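## Task

The north pallet (by the -y end of the track) starts with four closed cases and the south pallet (by the +y end) with two; each lid label gives that case's gross weight in kg. Shift cases from one pallet to the other until the north pallet carries no more than 26.0 kg and the south no more than 48.0 kg. All six cases must end resting directly on a pallet deck, none stacked on another, and none overhanging a pallet edge by more than about two finger widths. A case that falls to the floor may be picked up again, but it has to finish lid up. At the end the tools must have released everything and moved away, and the arrangement must stay put without the robot holding anything. In cam_pallet_north (the -y end) and cam_pallet_south (the +y end), +y runs roughly to the right of the image.

## Robot and tools

ROBOT. Two arms, left_arm and right_arm, each riding its own carriage on a single track that runs along y at x = 0. left_rail carries left_arm on the +y half (position_m 0.6 to 3 m); right_rail carries right_arm on the -y half (position_m -3 to -0.6 m). An arm's base sits at x = 0, y = its carriage position, z = 0.04 m, facing +x. Each arm ends in a vacuum tool with four cups (103 mm each) around the cup point: at x = -62 and +62 mm and y = -104.5 mm (channel a) and +104.5 mm (channel b) in the cup point's axes. The cups point along the cup point's +z; together they cover 227 x 312 mm.

FRAME. One scene frame fixed to the table: z = 0 is the table top, +z up, +x the way the arms face, +y to their left, y = 0 at mid-track. The table occupies x from 0.50 m and y from -0.90 to 0.90 m; beyond that the floor lies at z = -0.53 m, and the pallets stand on that floor near the two ends of the track. Printed cup positions may be off, more so at long reach.

execute_actions(actions). A list of actions run one after another; each call returns state and all camera images (an empty list just reports). An action may contain:
- rows: 1 to 15 rows, each applied for one control step of 1/30 s. Every row has exactly 16 numbers in [-1, 1], both arms always included: left dx, dy, dz, rx, ry, rz, left suction_a, suction_b, then the same eight for the right arm. dx..rz are an offset target, in the cup point's own axes, from the pose measured when the action began (for a call's first action, the last reported pose). Rows do not add up; each is relative to that same start. Scale: 1.0 = 0.6 m for dx, dy, dz and 180 degrees for the rotation vector rx, ry, rz. Suction: 0 off, 1 full vacuum, anything above 0.01 is on; the setting persists, so repeat the last values to keep a channel as it is.
- steps: 1 to 450, at least the number of rows, default 15. After the final row the arm keeps heading to that row's target and the grippers keep its command.
- until: stop the action early when conditions on reported fields hold, e.g. {"right_rail": {"position_status": ["!=", "moving"]}}; numbers need a comparison (=, !=, <, <=, >, >=). {"all": {"status": "ended"}} waits until nothing reads moving; {"any": ...} waits for one running motion to end. It does not halt the arms.
- left_rail / right_rail: {"position_m": absolute carriage position in m}, {"speed_m_s": 0.01 to 1, sticky}, or {"stop": true}. Rows never drive a carriage. Acceleration is 2 m/s2. Wait for arrival (within 0.6 mm) before placing a tool at a scene point. Any out-of-range value or unknown name rejects the whole call.

zoom_image(camera, region): region = [x0, y0, x1, y1] in pixels of that camera's latest image, top-left origin, at most 504 x 504. Cameras: cam_high, cam_low, cam_pallet_north, cam_pallet_south (504x504), cam_left_wrist, cam_right_wrist (616x616 fisheye). Use it to read lid labels.

finished_scene(scene): ends the current scene by its number; irreversible, and the outcome is reported. Only call it once the cases are placed, the tools released and withdrawn, and the carriages still.

RESULTS. The state line gives each cup point's end_effector_position (m) and end_effector_quat_wxyz plus velocities in the scene frame. Hand target lines show where the controller is steering. Joint positions/velocities list rail then six joints per arm. Wrist force/torque are in the end effector's axes (offset up to ~10 N, saturating near 200 N; "no reading" is harmless). suction_measured_a/b: 0 to 1 vacuum; sealed on airtight surfaces reads 0.83+, cardboard lower, near 0 means no seal; settles in about 1.3 s. part_present_a/b switch on above 0.09. Carriages report position_m, position_status (moving, done, contact_stop, time_out, stopped, stopped_with_arm, stopped_for_other_arm) and position_answer (taken / not_taken). "pose unreachable" means the clearance check altered or blocked that arm's command; it is stricter while a carriage moves.

MOTION LIMITS. Each step the commanded pose is clipped to 100 mm and 16 degrees from the measured one; position wins over orientation. Big moves may be unfinished when a result returns; send the remainder. Ramp offsets gradually (about 0.01 more per row is 0.18 m/s) so held cases do not shake loose.

PICK AND PLACE. Press both cups of a channel fully onto a flat, smooth lid area away from edges and holes, then switch it on; one uncovered cup kills that channel. Cups compress up to 21 mm. Each sealed cup pulls about 381 N at 0.7 reading. Heavy, off-center or fast loads can tear free. To set down, lower in small increments until contact, then in a single action turn both channels off and retract straight away from the case. A cup sealed to the table pins the tool; switch that channel off.

AVOID. Forces of 400 N on an arm, or joint torques at their limits (678, 678, 398, 98.4, 98.4, 98.4 N m), stop that arm for 10 s. While suction reads present the controller assumes an 11.5 kg load. Never let the arms, tools, cameras or held cases strike or press each other; stopped_for_other_arm means move an arm away, wait 30 steps, resend. For a handover, release one tool before the other grips and lift it clear. Do not knock anything out of the work area, drop, slam or shove cases; occasional outside pushes may nudge loose objects. The simulation keeps running while you think, holding the last command.

Each tool is called as a command line: name --argument value for each argument, lists and objects as JSON in quotes; but a table of rows of numbers goes row by row, as --pt "numbers of a row", without its own name.

## Session

execute_actions --actions '[]'

zoom_image --camera "cam_pallet_north" --region '[100,100,400,400]'

zoom_image --camera "cam_pallet_south" --region '[100,100,400,400]'

Scene clock: 0.00 s.
left_arm: end_effector_position=(+0.8513, +2.9253, +0.4407) suction_measured_a=0.00 part_present_a=0 suction_measured_b=0.00 part_present_b=0 end_effector_quat_wxyz=(+0.001, +0.001, +1.000, -0.001) end_effector_velocity=(-0.000, +0.000, +0.000) end_effector_angular_velocity=(-0.000, -0.000, +0.000) | right_arm: end_effector_position=(+0.8498, -2.3387, +0.4404) suction_measured_a=0.00 part_present_a=0 suction_measured_b=0.00 part_present_b=0 end_effector_quat_wxyz=(+0.000, -0.001, +1.000, -0.000) end_effector_velocity=(-0.000, +0.000, +0.000) end_effector_angular_velocity=(-0.000, -0.000, +0.000)
Joint positions: left_arm=[ 2.927 -0.24  -1.498  2.091 -2.166 -1.571  1.333] | right_arm=[-2.339 -0.238 -1.499  2.092 -2.165 -1.571  1.332]
Joint velocities: left_arm=[ 0.  0. -0.  0. -0. -0. -0.] | right_arm=[ 0.  0. -0.  0. -0. -0.  0.]
Wrist force (N, on the end effector, along its own x y z axes, offset not removed): no reading
Wrist torque (N m, same axes, about the end effector's origin, offset not removed): no reading
Hand target (left_arm): +0.851, +2.925, +0.441; +0.001, +0.001, +1.000, -0.001
Hand target (right_arm): +0.850, -2.339, +0.440; +0.000, -0.001, +1.000, -0.000
left_rail: position_m=2.927 position_m_goal=2.927 speed_m_s=1.00 position_status=done position_answer=taken refusals=0
right_rail: position_m=-2.339 position_m_goal=-2.339 speed_m_s=1.00 position_status=done position_answer=taken refusals=0

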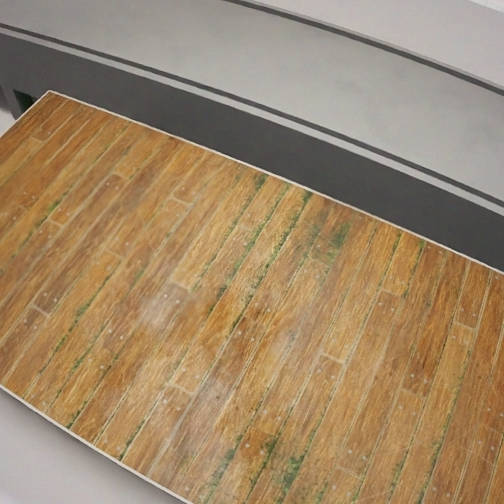

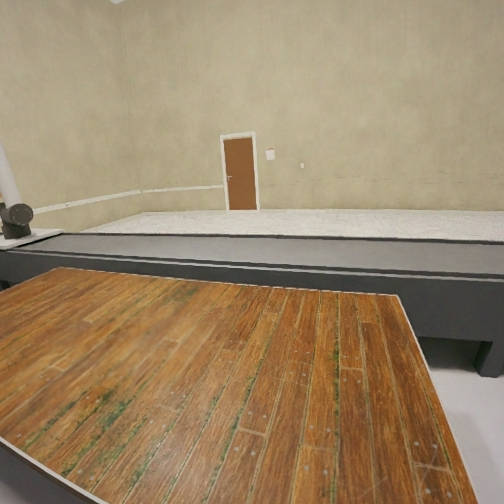

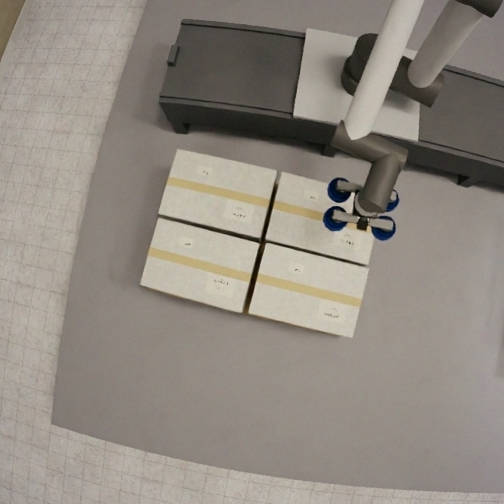

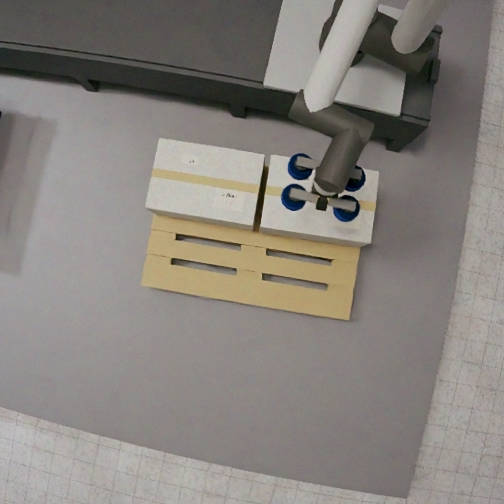

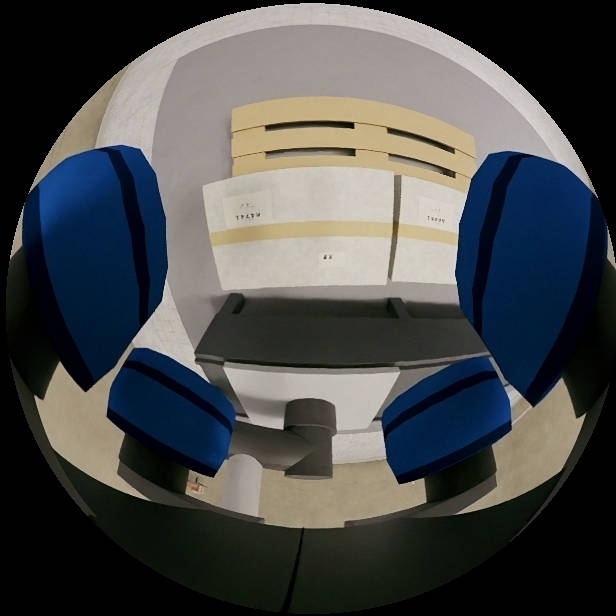

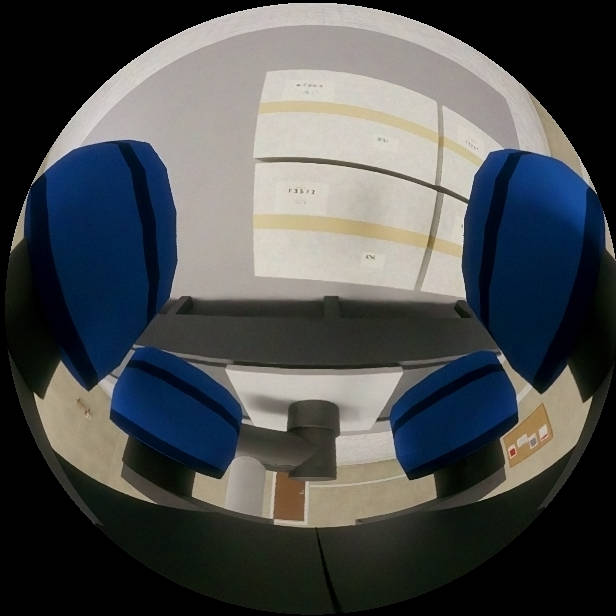

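Region (100, 100, 400, 400) of cam_pallet_north's 504x504 image, scaled by 1.680, with more detail than that image has.

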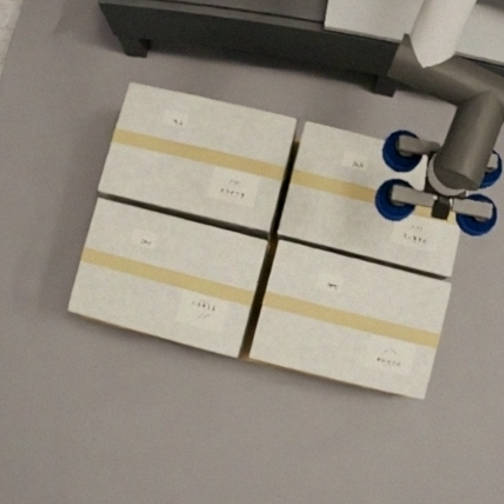

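Region (100, 100, 400, 400) of cam_pallet_south's 504x504 image, scaled by 1.680, with more detail than that image has.

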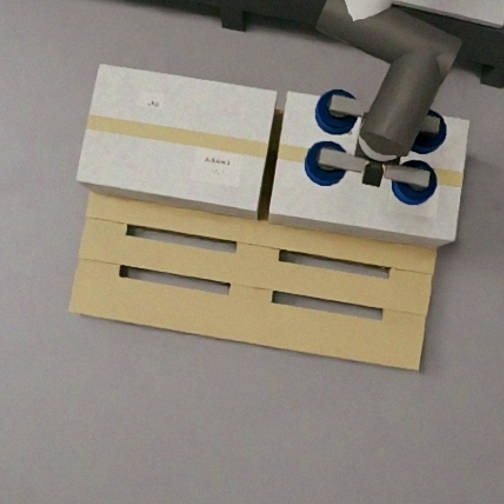

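zoom_image --camera "cam_pallet_north" --region '[170,155,270,305]'

zoom_image --camera "cam_pallet_north" --region '[270,180,370,330]'

zoom_image --camera "cam_left_wrist" --region '[210,170,470,290]'

zoom_image --camera "cam_pallet_south" --region '[170,145,270,220]'

Region (170, 155, 270, 305) of cam_pallet_north's 504x504 image, scaled by 3.360, with more detail than that image has.

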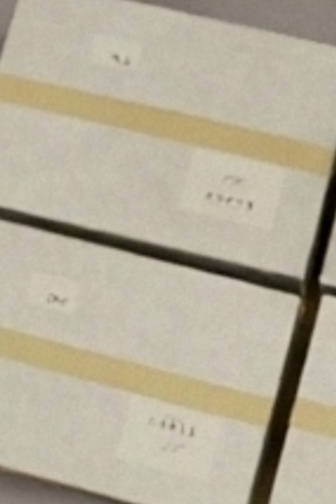

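Region (270, 180, 370, 330) of cam_pallet_north's 504x504 image, scaled by 3.360, with more detail than that image has.

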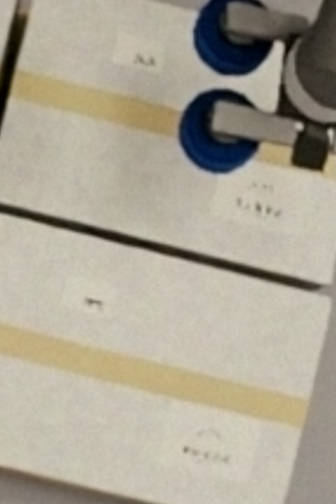

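Region (210, 170, 470, 290) of cam_left_wrist's 616x616 image, scaled by 1.938, with more detail than that image has; it fills the top 233 rows of this view, and the rest is white.

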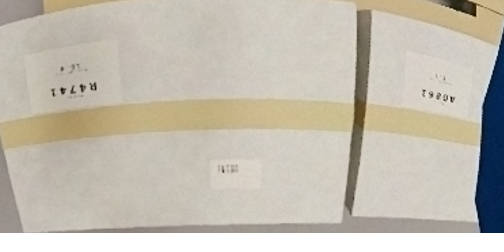

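Region (170, 145, 270, 220) of cam_pallet_south's 504x504 image, scaled by 5.040, with more detail than that image has; it fills the top 378 rows of this view, and the rest is white.

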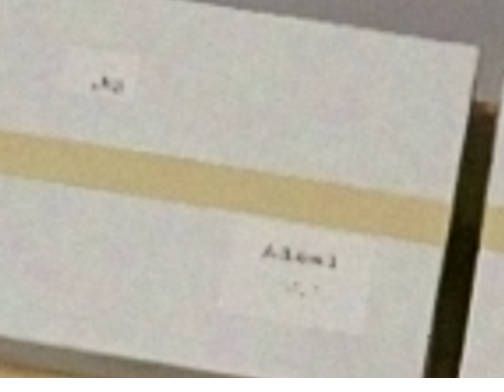

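execute_actions --actions '[{"rows":[[-0.1,0,0.3,0,0,0,0,0,-0.4,0,0.3,0,0,0,0,0]],"steps":50,"left_rail":{"position_m":2.7},"right_rail":{"position_m":-2.7}}]'

zoom_image --camera "cam_left_wrist" --region '[150,150,480,400]'

zoom_image --camera "cam_right_wrist" --region '[150,100,480,430]'

Scene clock: 18.47 s.
left_arm: end_effector_position=(+0.9114, +2.6984, +0.2605) suction_measured_a=0.00 part_present_a=0 suction_measured_b=0.00 part_present_b=0 end_effector_quat_wxyz=(+0.001, +0.001, +1.000, -0.001) end_effector_velocity=(+0.000, -0.000, -0.000) end_effector_angular_velocity=(+0.000, +0.000, -0.000) | right_arm: end_effector_position=(+1.0899, -2.6991, +0.2606) suction_measured_a=0.00 part_present_a=0 suction_measured_b=0.00 part_present_b=0 end_effector_quat_wxyz=(+0.000, -0.001, +1.000, -0.000) end_effector_velocity=(+0.000, -0.000, -0.000) end_effector_angular_velocity=(+0.000, +0.000, -0.000)
Joint positions: left_arm=[ 2.7   -0.224 -1.273  2.132 -2.432 -1.571  1.349] | right_arm=[-2.7   -0.185 -1.112  1.869 -2.329 -1.571  1.385]
Joint velocities: left_arm=[ 0.  0.  0. -0. -0.  0.  0.] | right_arm=[ 0. -0.  0. -0. -0.  0.  0.]
Wrist force (N, on the end effector, along its own x y z axes, offset not removed): left_arm=[-2.2 0.0 6.5] | right_arm=[-0.3 4.6 1.4]
Wrist torque (N m, same axes, about the end effector's origin, offset not removed): left_arm=[0.10 0.20 -0.04] | right_arm=[1.05 -0.20 -0.49]
Hand target (left_arm): +0.911, +2.698, +0.261; +0.001, +0.001, +1.000, -0.001
Hand target (right_arm): +1.090, -2.699, +0.261; +0.000, -0.001, +1.000, -0.000
Off the commanded pose (left_arm): 0.001 m, 0 deg.
Off the commanded pose (right_arm): 0.000 m, 0 deg.
left_rail: position_m=2.700 position_m_goal=2.700 speed_m_s=1.00 position_status=done position_answer=taken refusals=0
right_rail: position_m=-2.700 position_m_goal=-2.700 speed_m_s=1.00 position_status=done position_answer=taken refusals=0

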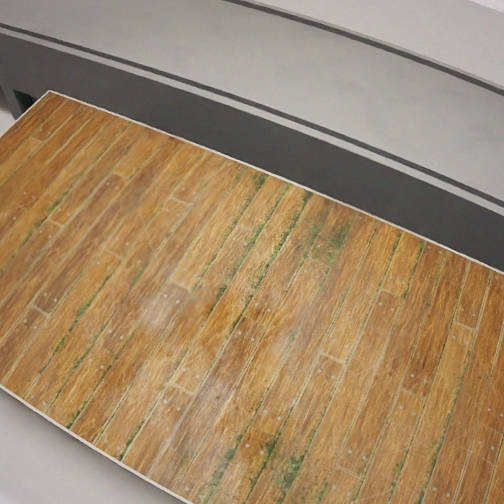

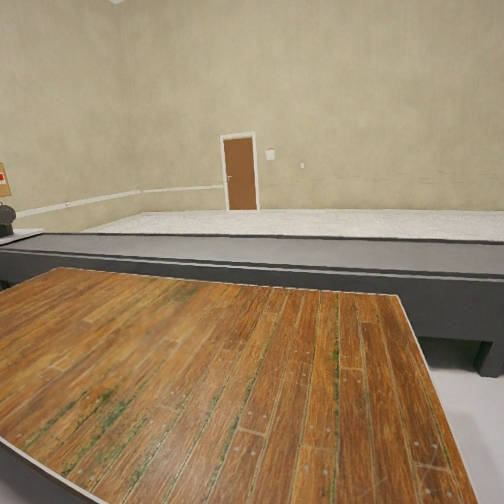

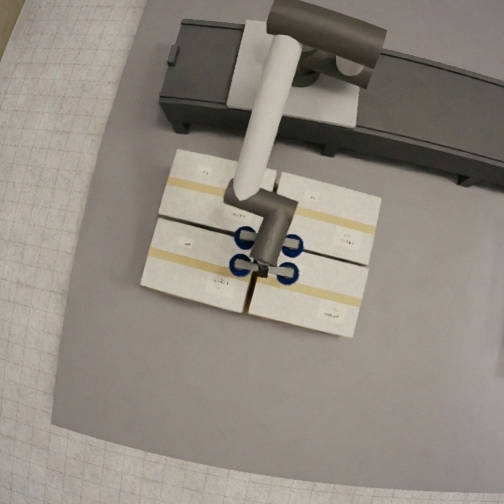

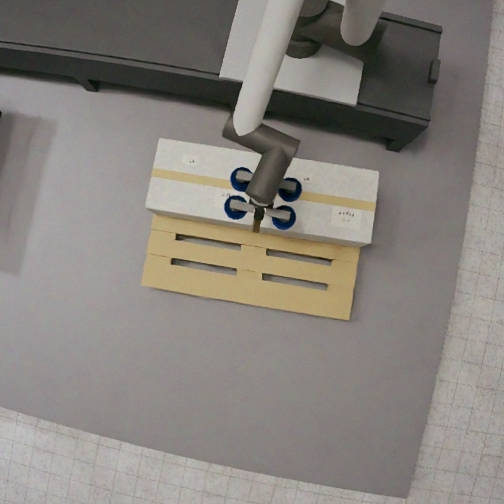

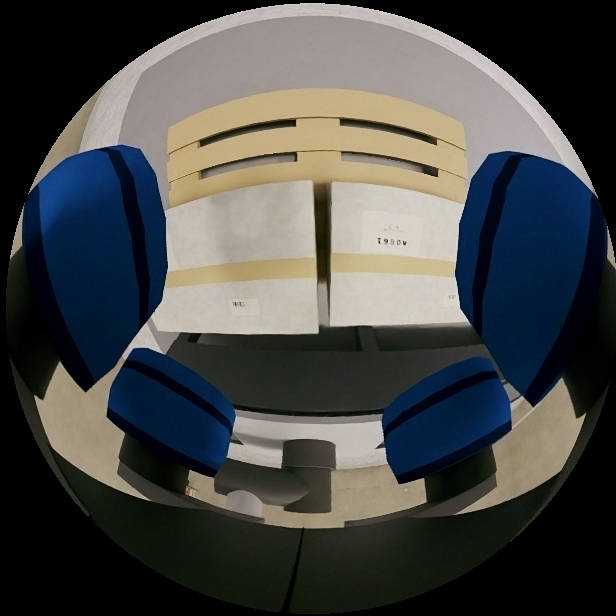

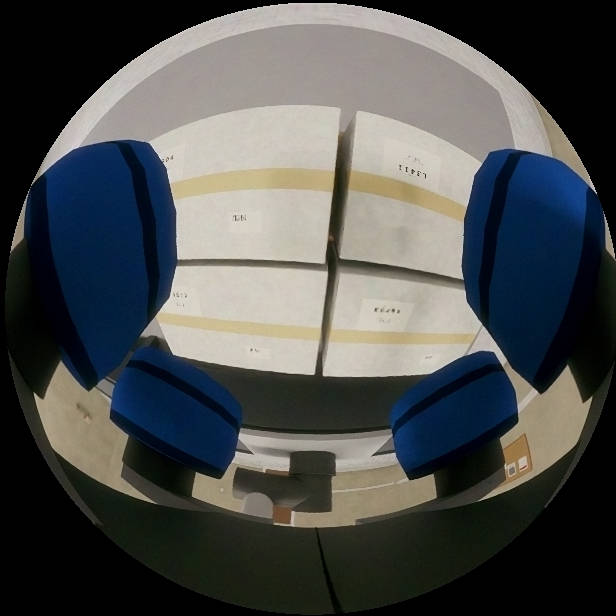

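Region (150, 150, 480, 400) of cam_left_wrist's 616x616 image, scaled by 1.527, with more detail than that image has; it fills the top 382 rows of this view, and the rest is white.

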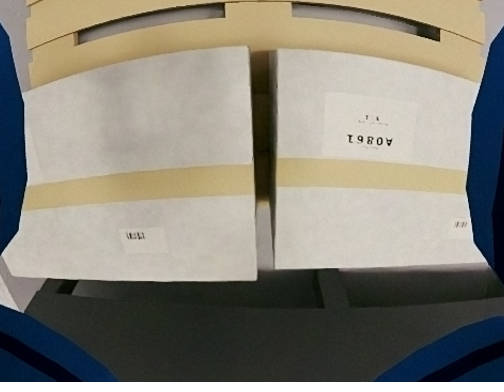

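Region (150, 100, 480, 430) of cam_right_wrist's 616x616 image, scaled by 1.527, with more detail than that image has.

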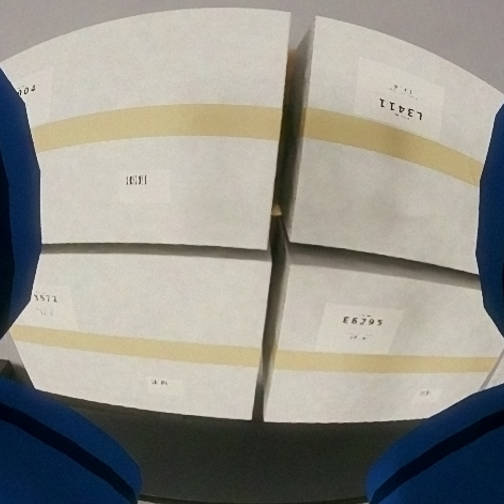

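execute_actions --actions '[{"rows":[[-0.05,0,0.45,0,0,0,0,0,0,0,0.45,0,0,0,0,0]],"steps":45,"left_rail":{"position_m":2.55},"right_rail":{"position_m":-2.87}}]'

zoom_image --camera "cam_left_wrist" --region '[200,150,460,400]'

zoom_image --camera "cam_right_wrist" --region '[180,60,480,460]'

execute_actions --actions '[{"steps":50,"left_rail":{"position_m":3.0},"right_rail":{"position_m":-2.27}}]'

zoom_image --camera "cam_left_wrist" --region '[170,150,430,400]'

zoom_image --camera "cam_right_wrist" --region '[180,60,480,460]'

Scene clock: 29.80 s.
left_arm: end_effector_position=(+0.9414, +2.5484, -0.0097) suction_measured_a=0.00 part_present_a=0 suction_measured_b=0.00 part_present_b=0 end_effector_quat_wxyz=(+0.001, +0.001, +1.000, -0.001) end_effector_velocity=(+0.000, -0.000, -0.000) end_effector_angular_velocity=(+0.000, +0.000, -0.000) | right_arm: end_effector_position=(+1.0900, -2.8692, -0.0093) suction_measured_a=0.00 part_present_a=0 suction_measured_b=0.00 part_present_b=0 end_effector_quat_wxyz=(+0.000, -0.001, +1.000, -0.000) end_effector_velocity=(+0.000, +0.000, -0.000) end_effector_angular_velocity=(+0.000, +0.000, +0.000)
Joint positions: left_arm=[ 2.55  -0.217 -0.927  2.159 -2.805 -1.571  1.357] | right_arm=[-2.87  -0.185 -0.848  1.931 -2.655 -1.571  1.385]
Joint velocities: left_arm=[ 0.  0.  0. -0. -0. -0.  0.] | right_arm=[ 0.  0.  0. -0. -0.  0.  0.]
Wrist force (N, on the end effector, along its own x y z axes, offset not removed): left_arm=[1.0 -1.7 -0.7] | right_arm=[-1.2 4.8 0.3]
Wrist torque (N m, same axes, about the end effector's origin, offset not removed): left_arm=[-0.12 -0.19 -0.13] | right_arm=[1.15 -0.15 -0.30]
Hand target (left_arm): +0.941, +2.548, -0.010; +0.001, +0.001, +1.000, -0.001
Hand target (right_arm): +1.090, -2.869, -0.009; +0.000, -0.001, +1.000, -0.000
Off the commanded pose (left_arm): 0.001 m, 0 deg.
Off the commanded pose (right_arm): 0.000 m, 0 deg.
left_rail: position_m=2.550 position_m_goal=2.550 speed_m_s=1.00 position_status=done position_answer=taken refusals=0
right_rail: position_m=-2.870 position_m_goal=-2.870 speed_m_s=1.00 position_status=done position_answer=taken refusals=0

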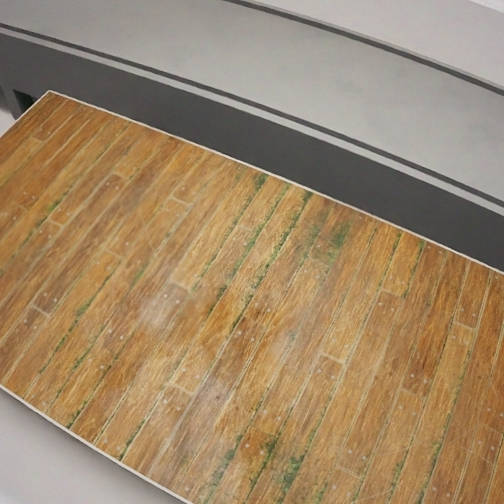

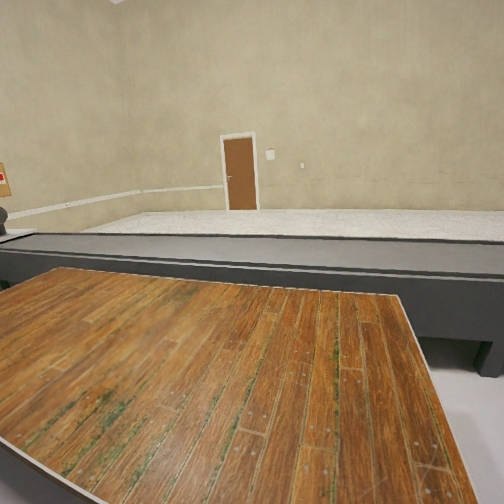

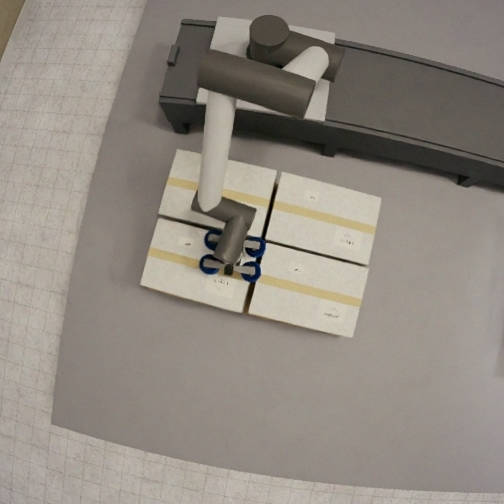

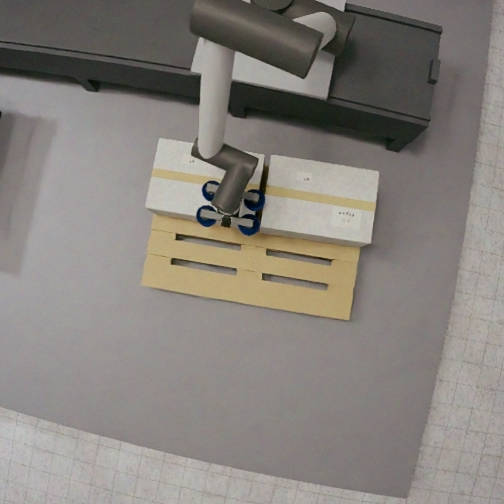

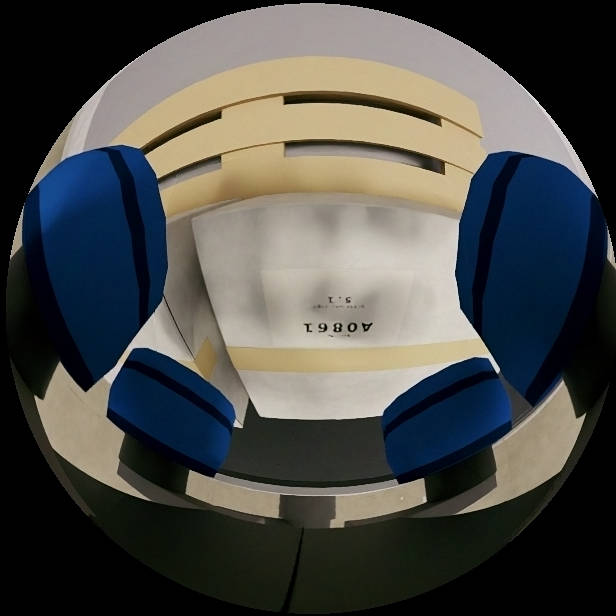

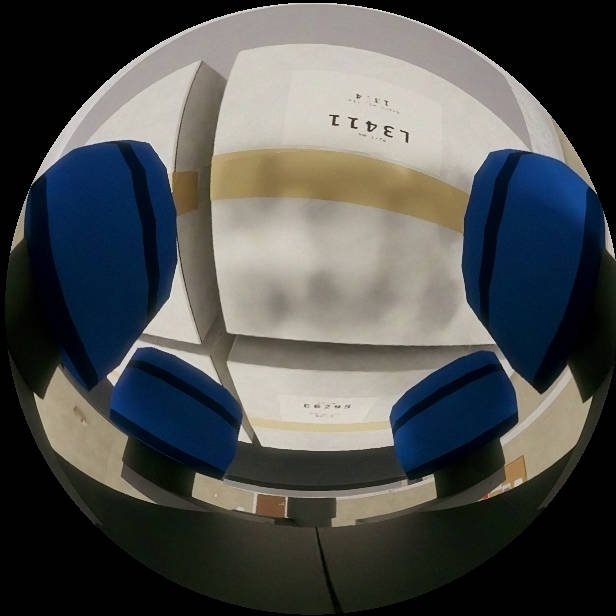

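Region (200, 150, 460, 400) of cam_left_wrist's 616x616 image, scaled by 1.938, with more detail than that image has; it fills the top 485 rows of this view, and the rest is white.

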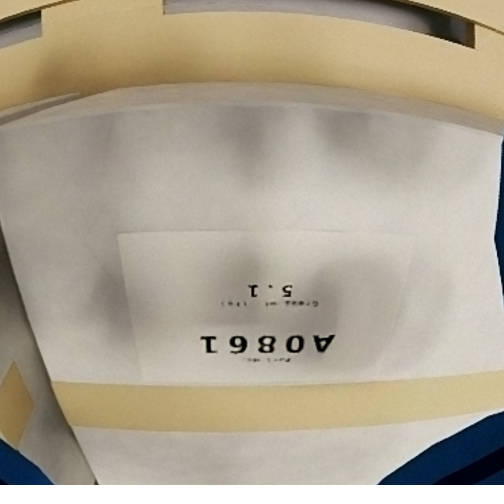

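Region (180, 60, 480, 460) of cam_right_wrist's 616x616 image, scaled by 1.260, with more detail than that image has; it fills the left 378 columns of this view, and the rest is white.

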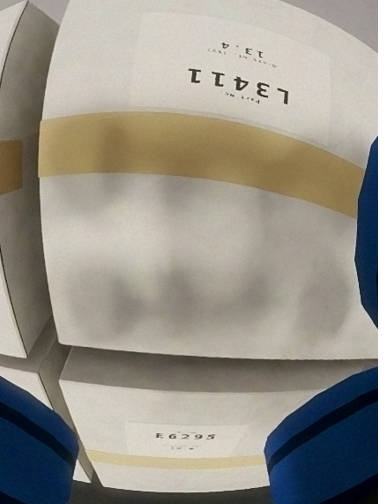

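Scene clock: 31.47 s.
left_arm: end_effector_position=(+0.9414, +2.9985, -0.0098) suction_measured_a=0.00 part_present_a=0 suction_measured_b=0.00 part_present_b=0 end_effector_quat_wxyz=(+0.001, +0.001, +1.000, -0.000) end_effector_velocity=(+0.000, -0.000, +0.000) end_effector_angular_velocity=(-0.000, -0.000, -0.000) | right_arm: end_effector_position=(+1.0901, -2.2692, -0.0094) suction_measured_a=0.00 part_present_a=0 suction_measured_b=0.00 part_present_b=0 end_effector_quat_wxyz=(+0.000, -0.001, +1.000, -0.000) end_effector_velocity=(-0.000, -0.000, -0.000) end_effector_angular_velocity=(-0.000, +0.000, -0.000)
Joint positions: left_arm=[ 3.    -0.217 -0.926  2.159 -2.805 -1.571  1.357] | right_arm=[-2.27  -0.185 -0.848  1.931 -2.655 -1.571  1.385]
Joint velocities: left_arm=[ 0. -0. -0.  0. -0.  0. -0.] | right_arm=[ 0. -0.  0. -0.  0. -0.  0.]
Wrist force (N, on the end effector, along its own x y z axes, offset not removed): left_arm=[-2.6 3.2 2.3] | right_arm=[0.1 5.5 0.5]
Wrist torque (N m, same axes, about the end effector's origin, offset not removed): left_arm=[0.57 0.33 -0.17] | right_arm=[1.11 -0.27 -0.32]
Hand target (left_arm): +0.941, +2.998, -0.010; +0.001, +0.001, +1.000, -0.001
Hand target (right_arm): +1.090, -2.269, -0.009; +0.000, -0.001, +1.000, -0.000
Off the commanded pose (left_arm): 0.001 m, 0 deg.
Off the commanded pose (right_arm): 0.000 m, 0 deg.
left_rail: position_m=3.000 position_m_goal=3.000 speed_m_s=1.00 position_status=done position_answer=taken refusals=0
right_rail: position_m=-2.270 position_m_goal=-2.270 speed_m_s=1.00 position_status=done position_answer=taken refusals=0

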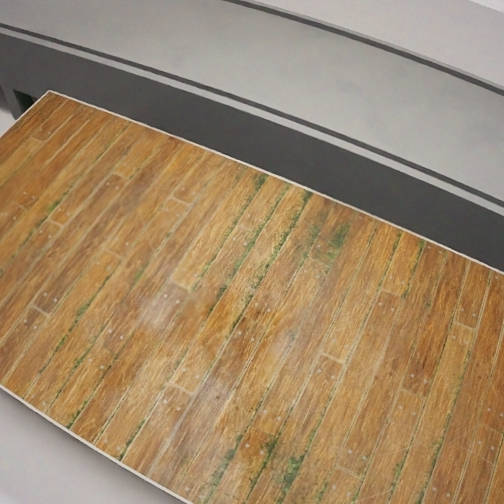

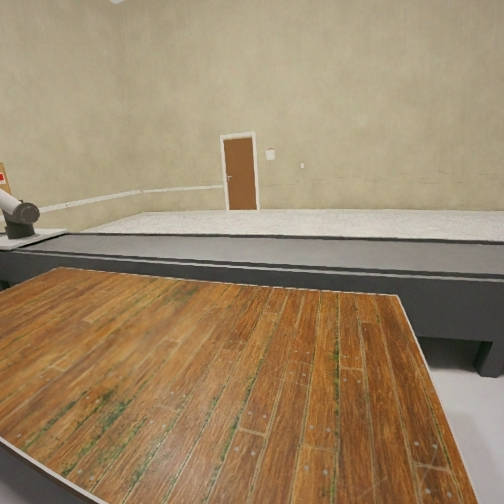

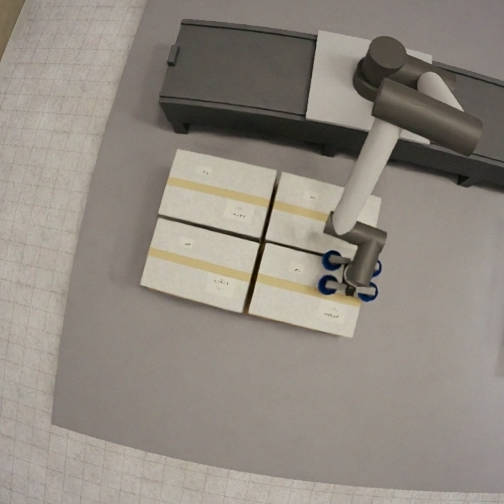

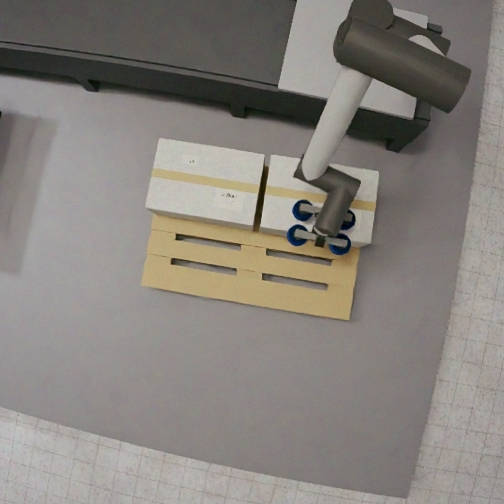

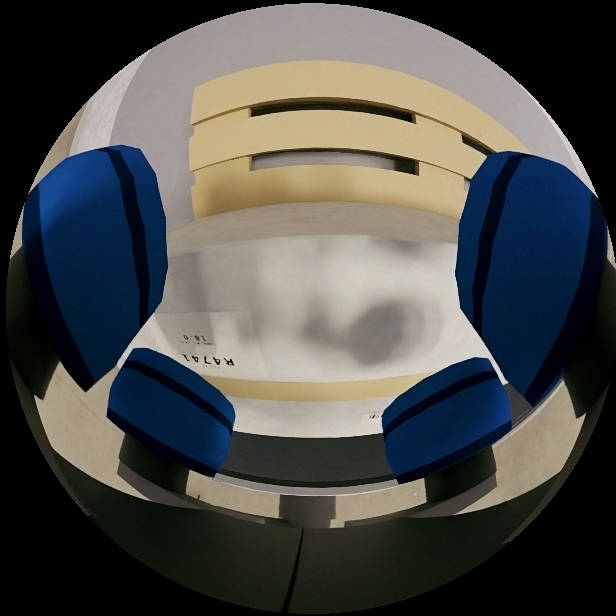

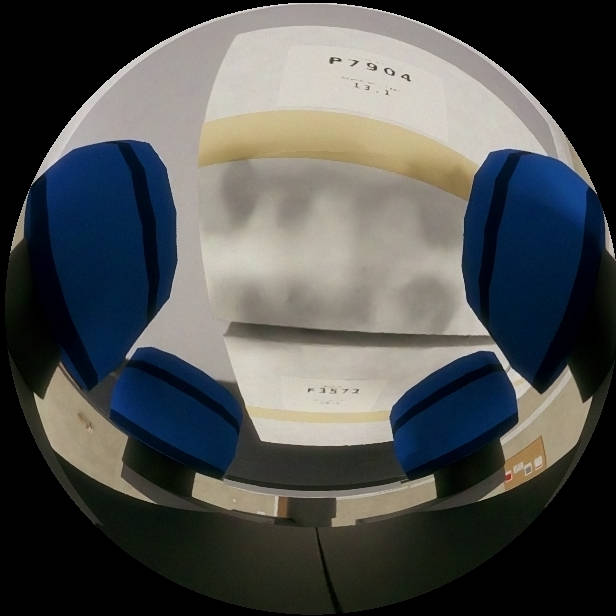

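Region (170, 150, 430, 400) of cam_left_wrist's 616x616 image, scaled by 1.938, with more detail than that image has; it fills the top 485 rows of this view, and the rest is white.

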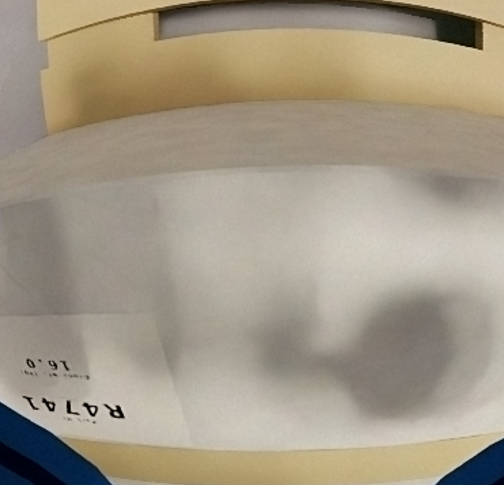

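Region (180, 60, 480, 460) of cam_right_wrist's 616x616 image, scaled by 1.260, with more detail than that image has; it fills the left 378 columns of this view, and the rest is white.

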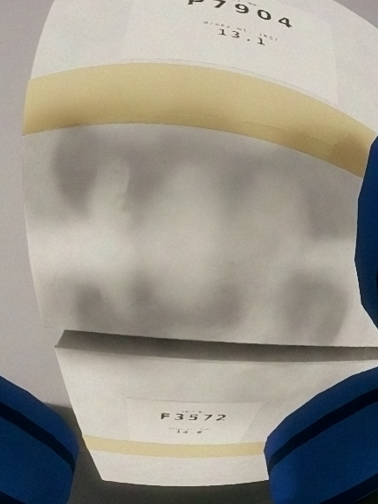

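zoom_image --camera "cam_right_wrist" --region '[290,370,380,420]'

execute_actions --actions '[{"rows":[[0,0,-0.3,0,0,0,0,0,0.3,0,-0.1,0,0,0,0,0]],"steps":45,"left_rail":{"position_m":2.0},"right_rail":{"position_m":-2.6}}]'

zoom_image --camera "cam_right_wrist" --region '[100,100,520,400]'

Region (290, 370, 380, 420) of cam_right_wrist's 616x616 image, scaled by 5.600, with more detail than that image has.

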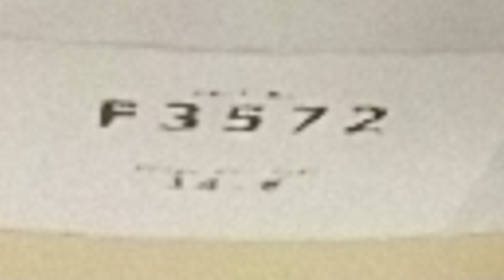

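Scene clock: 40.40 s.
left_arm: end_effector_position=(+0.9414, +1.9999, +0.1704) suction_measured_a=0.00 part_present_a=0 suction_measured_b=0.00 part_present_b=0 end_effector_quat_wxyz=(+0.001, +0.001, +1.000, -0.000) end_effector_velocity=(-0.000, -0.084, +0.000) end_effector_angular_velocity=(-0.000, -0.000, -0.000) | right_arm: end_effector_position=(+0.9100, -2.5992, +0.0505) suction_measured_a=0.00 part_present_a=0 suction_measured_b=0.00 part_present_b=0 end_effector_quat_wxyz=(+0.000, -0.001, +1.000, -0.000) end_effector_velocity=(-0.000, -0.000, +0.000) end_effector_angular_velocity=(-0.000, -0.000, -0.000)
Joint positions: left_arm=[ 2.002 -0.217 -1.149  2.127 -2.551 -1.571  1.357] | right_arm=[-2.6   -0.222 -1.023  2.201 -2.75  -1.571  1.348]
Joint velocities: left_arm=[-0.084 -0.    -0.     0.     0.    -0.     0.   ] | right_arm=[ 0. -0. -0.  0. -0.  0. -0.]
Wrist force (N, on the end effector, along its own x y z axes, offset not removed): left_arm=[-1.5 -6.1 1.7] | right_arm=[0.7 6.0 -2.3]
Wrist torque (N m, same axes, about the end effector's origin, offset not removed): left_arm=[-0.61 0.21 -0.05] | right_arm=[1.25 -0.41 -0.42]
Hand target (left_arm): +0.941, +1.998, +0.170; +0.001, +0.001, +1.000, -0.000
Hand target (right_arm): +0.910, -2.599, +0.051; +0.000, -0.001, +1.000, -0.000
Off the commanded pose (left_arm): 0.001 m, 0 deg.
Off the commanded pose (right_arm): 0.000 m, 0 deg.
left_rail: position_m=2.002 position_m_goal=2.000 speed_m_s=1.00 position_status=moving position_answer=taken refusals=0
right_rail: position_m=-2.600 position_m_goal=-2.600 speed_m_s=1.00 position_status=done position_answer=taken refusals=0

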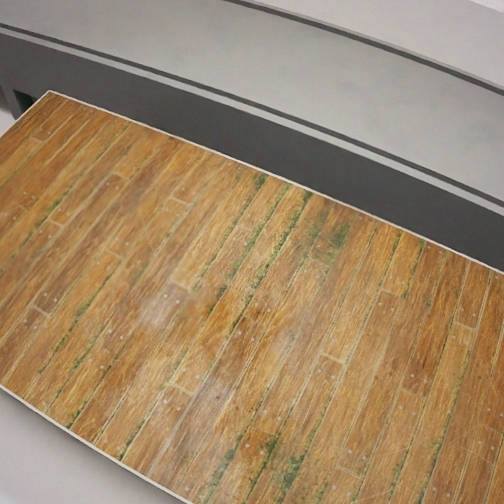

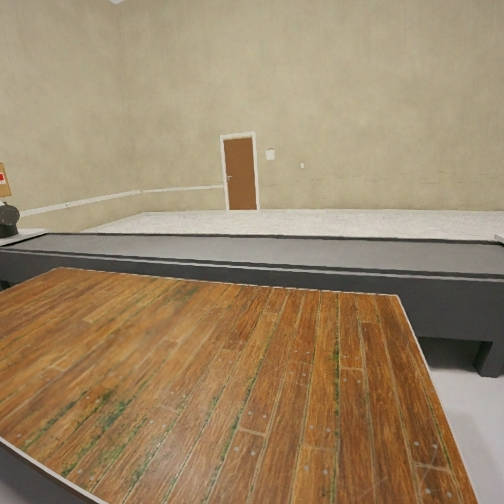

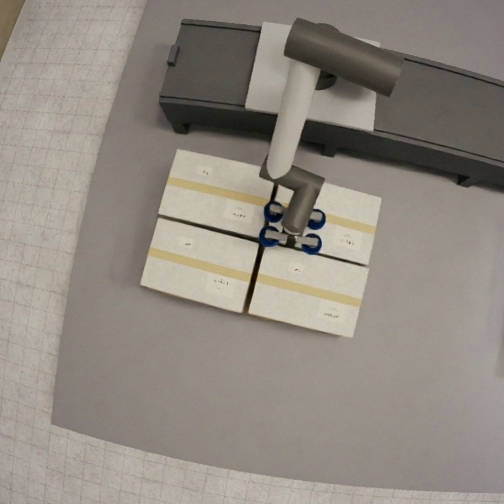

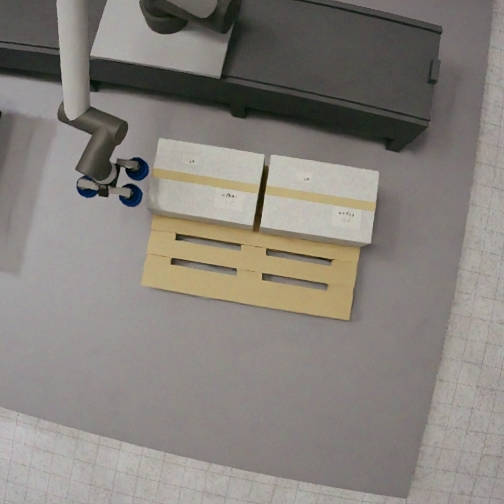

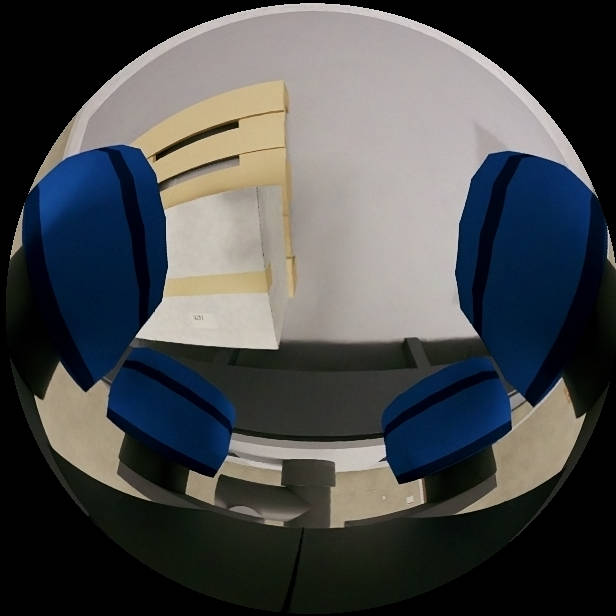

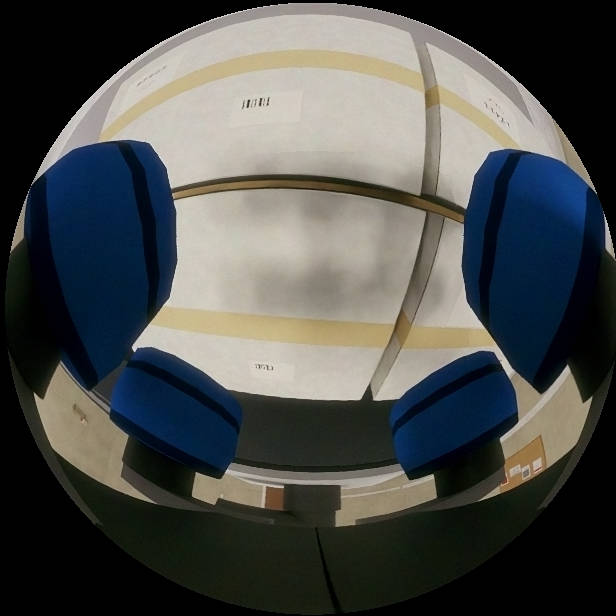

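Region (100, 100, 520, 400) of cam_right_wrist's 616x616 image, scaled by 1.200, with more detail than that image has; it fills the top 360 rows of this view, and the rest is white.

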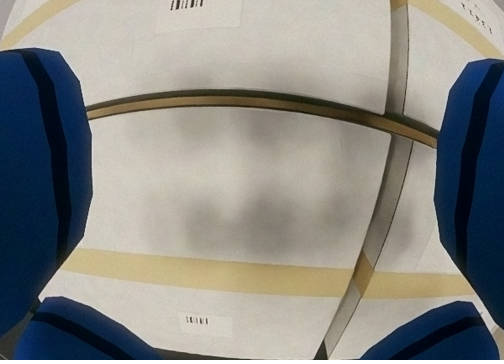

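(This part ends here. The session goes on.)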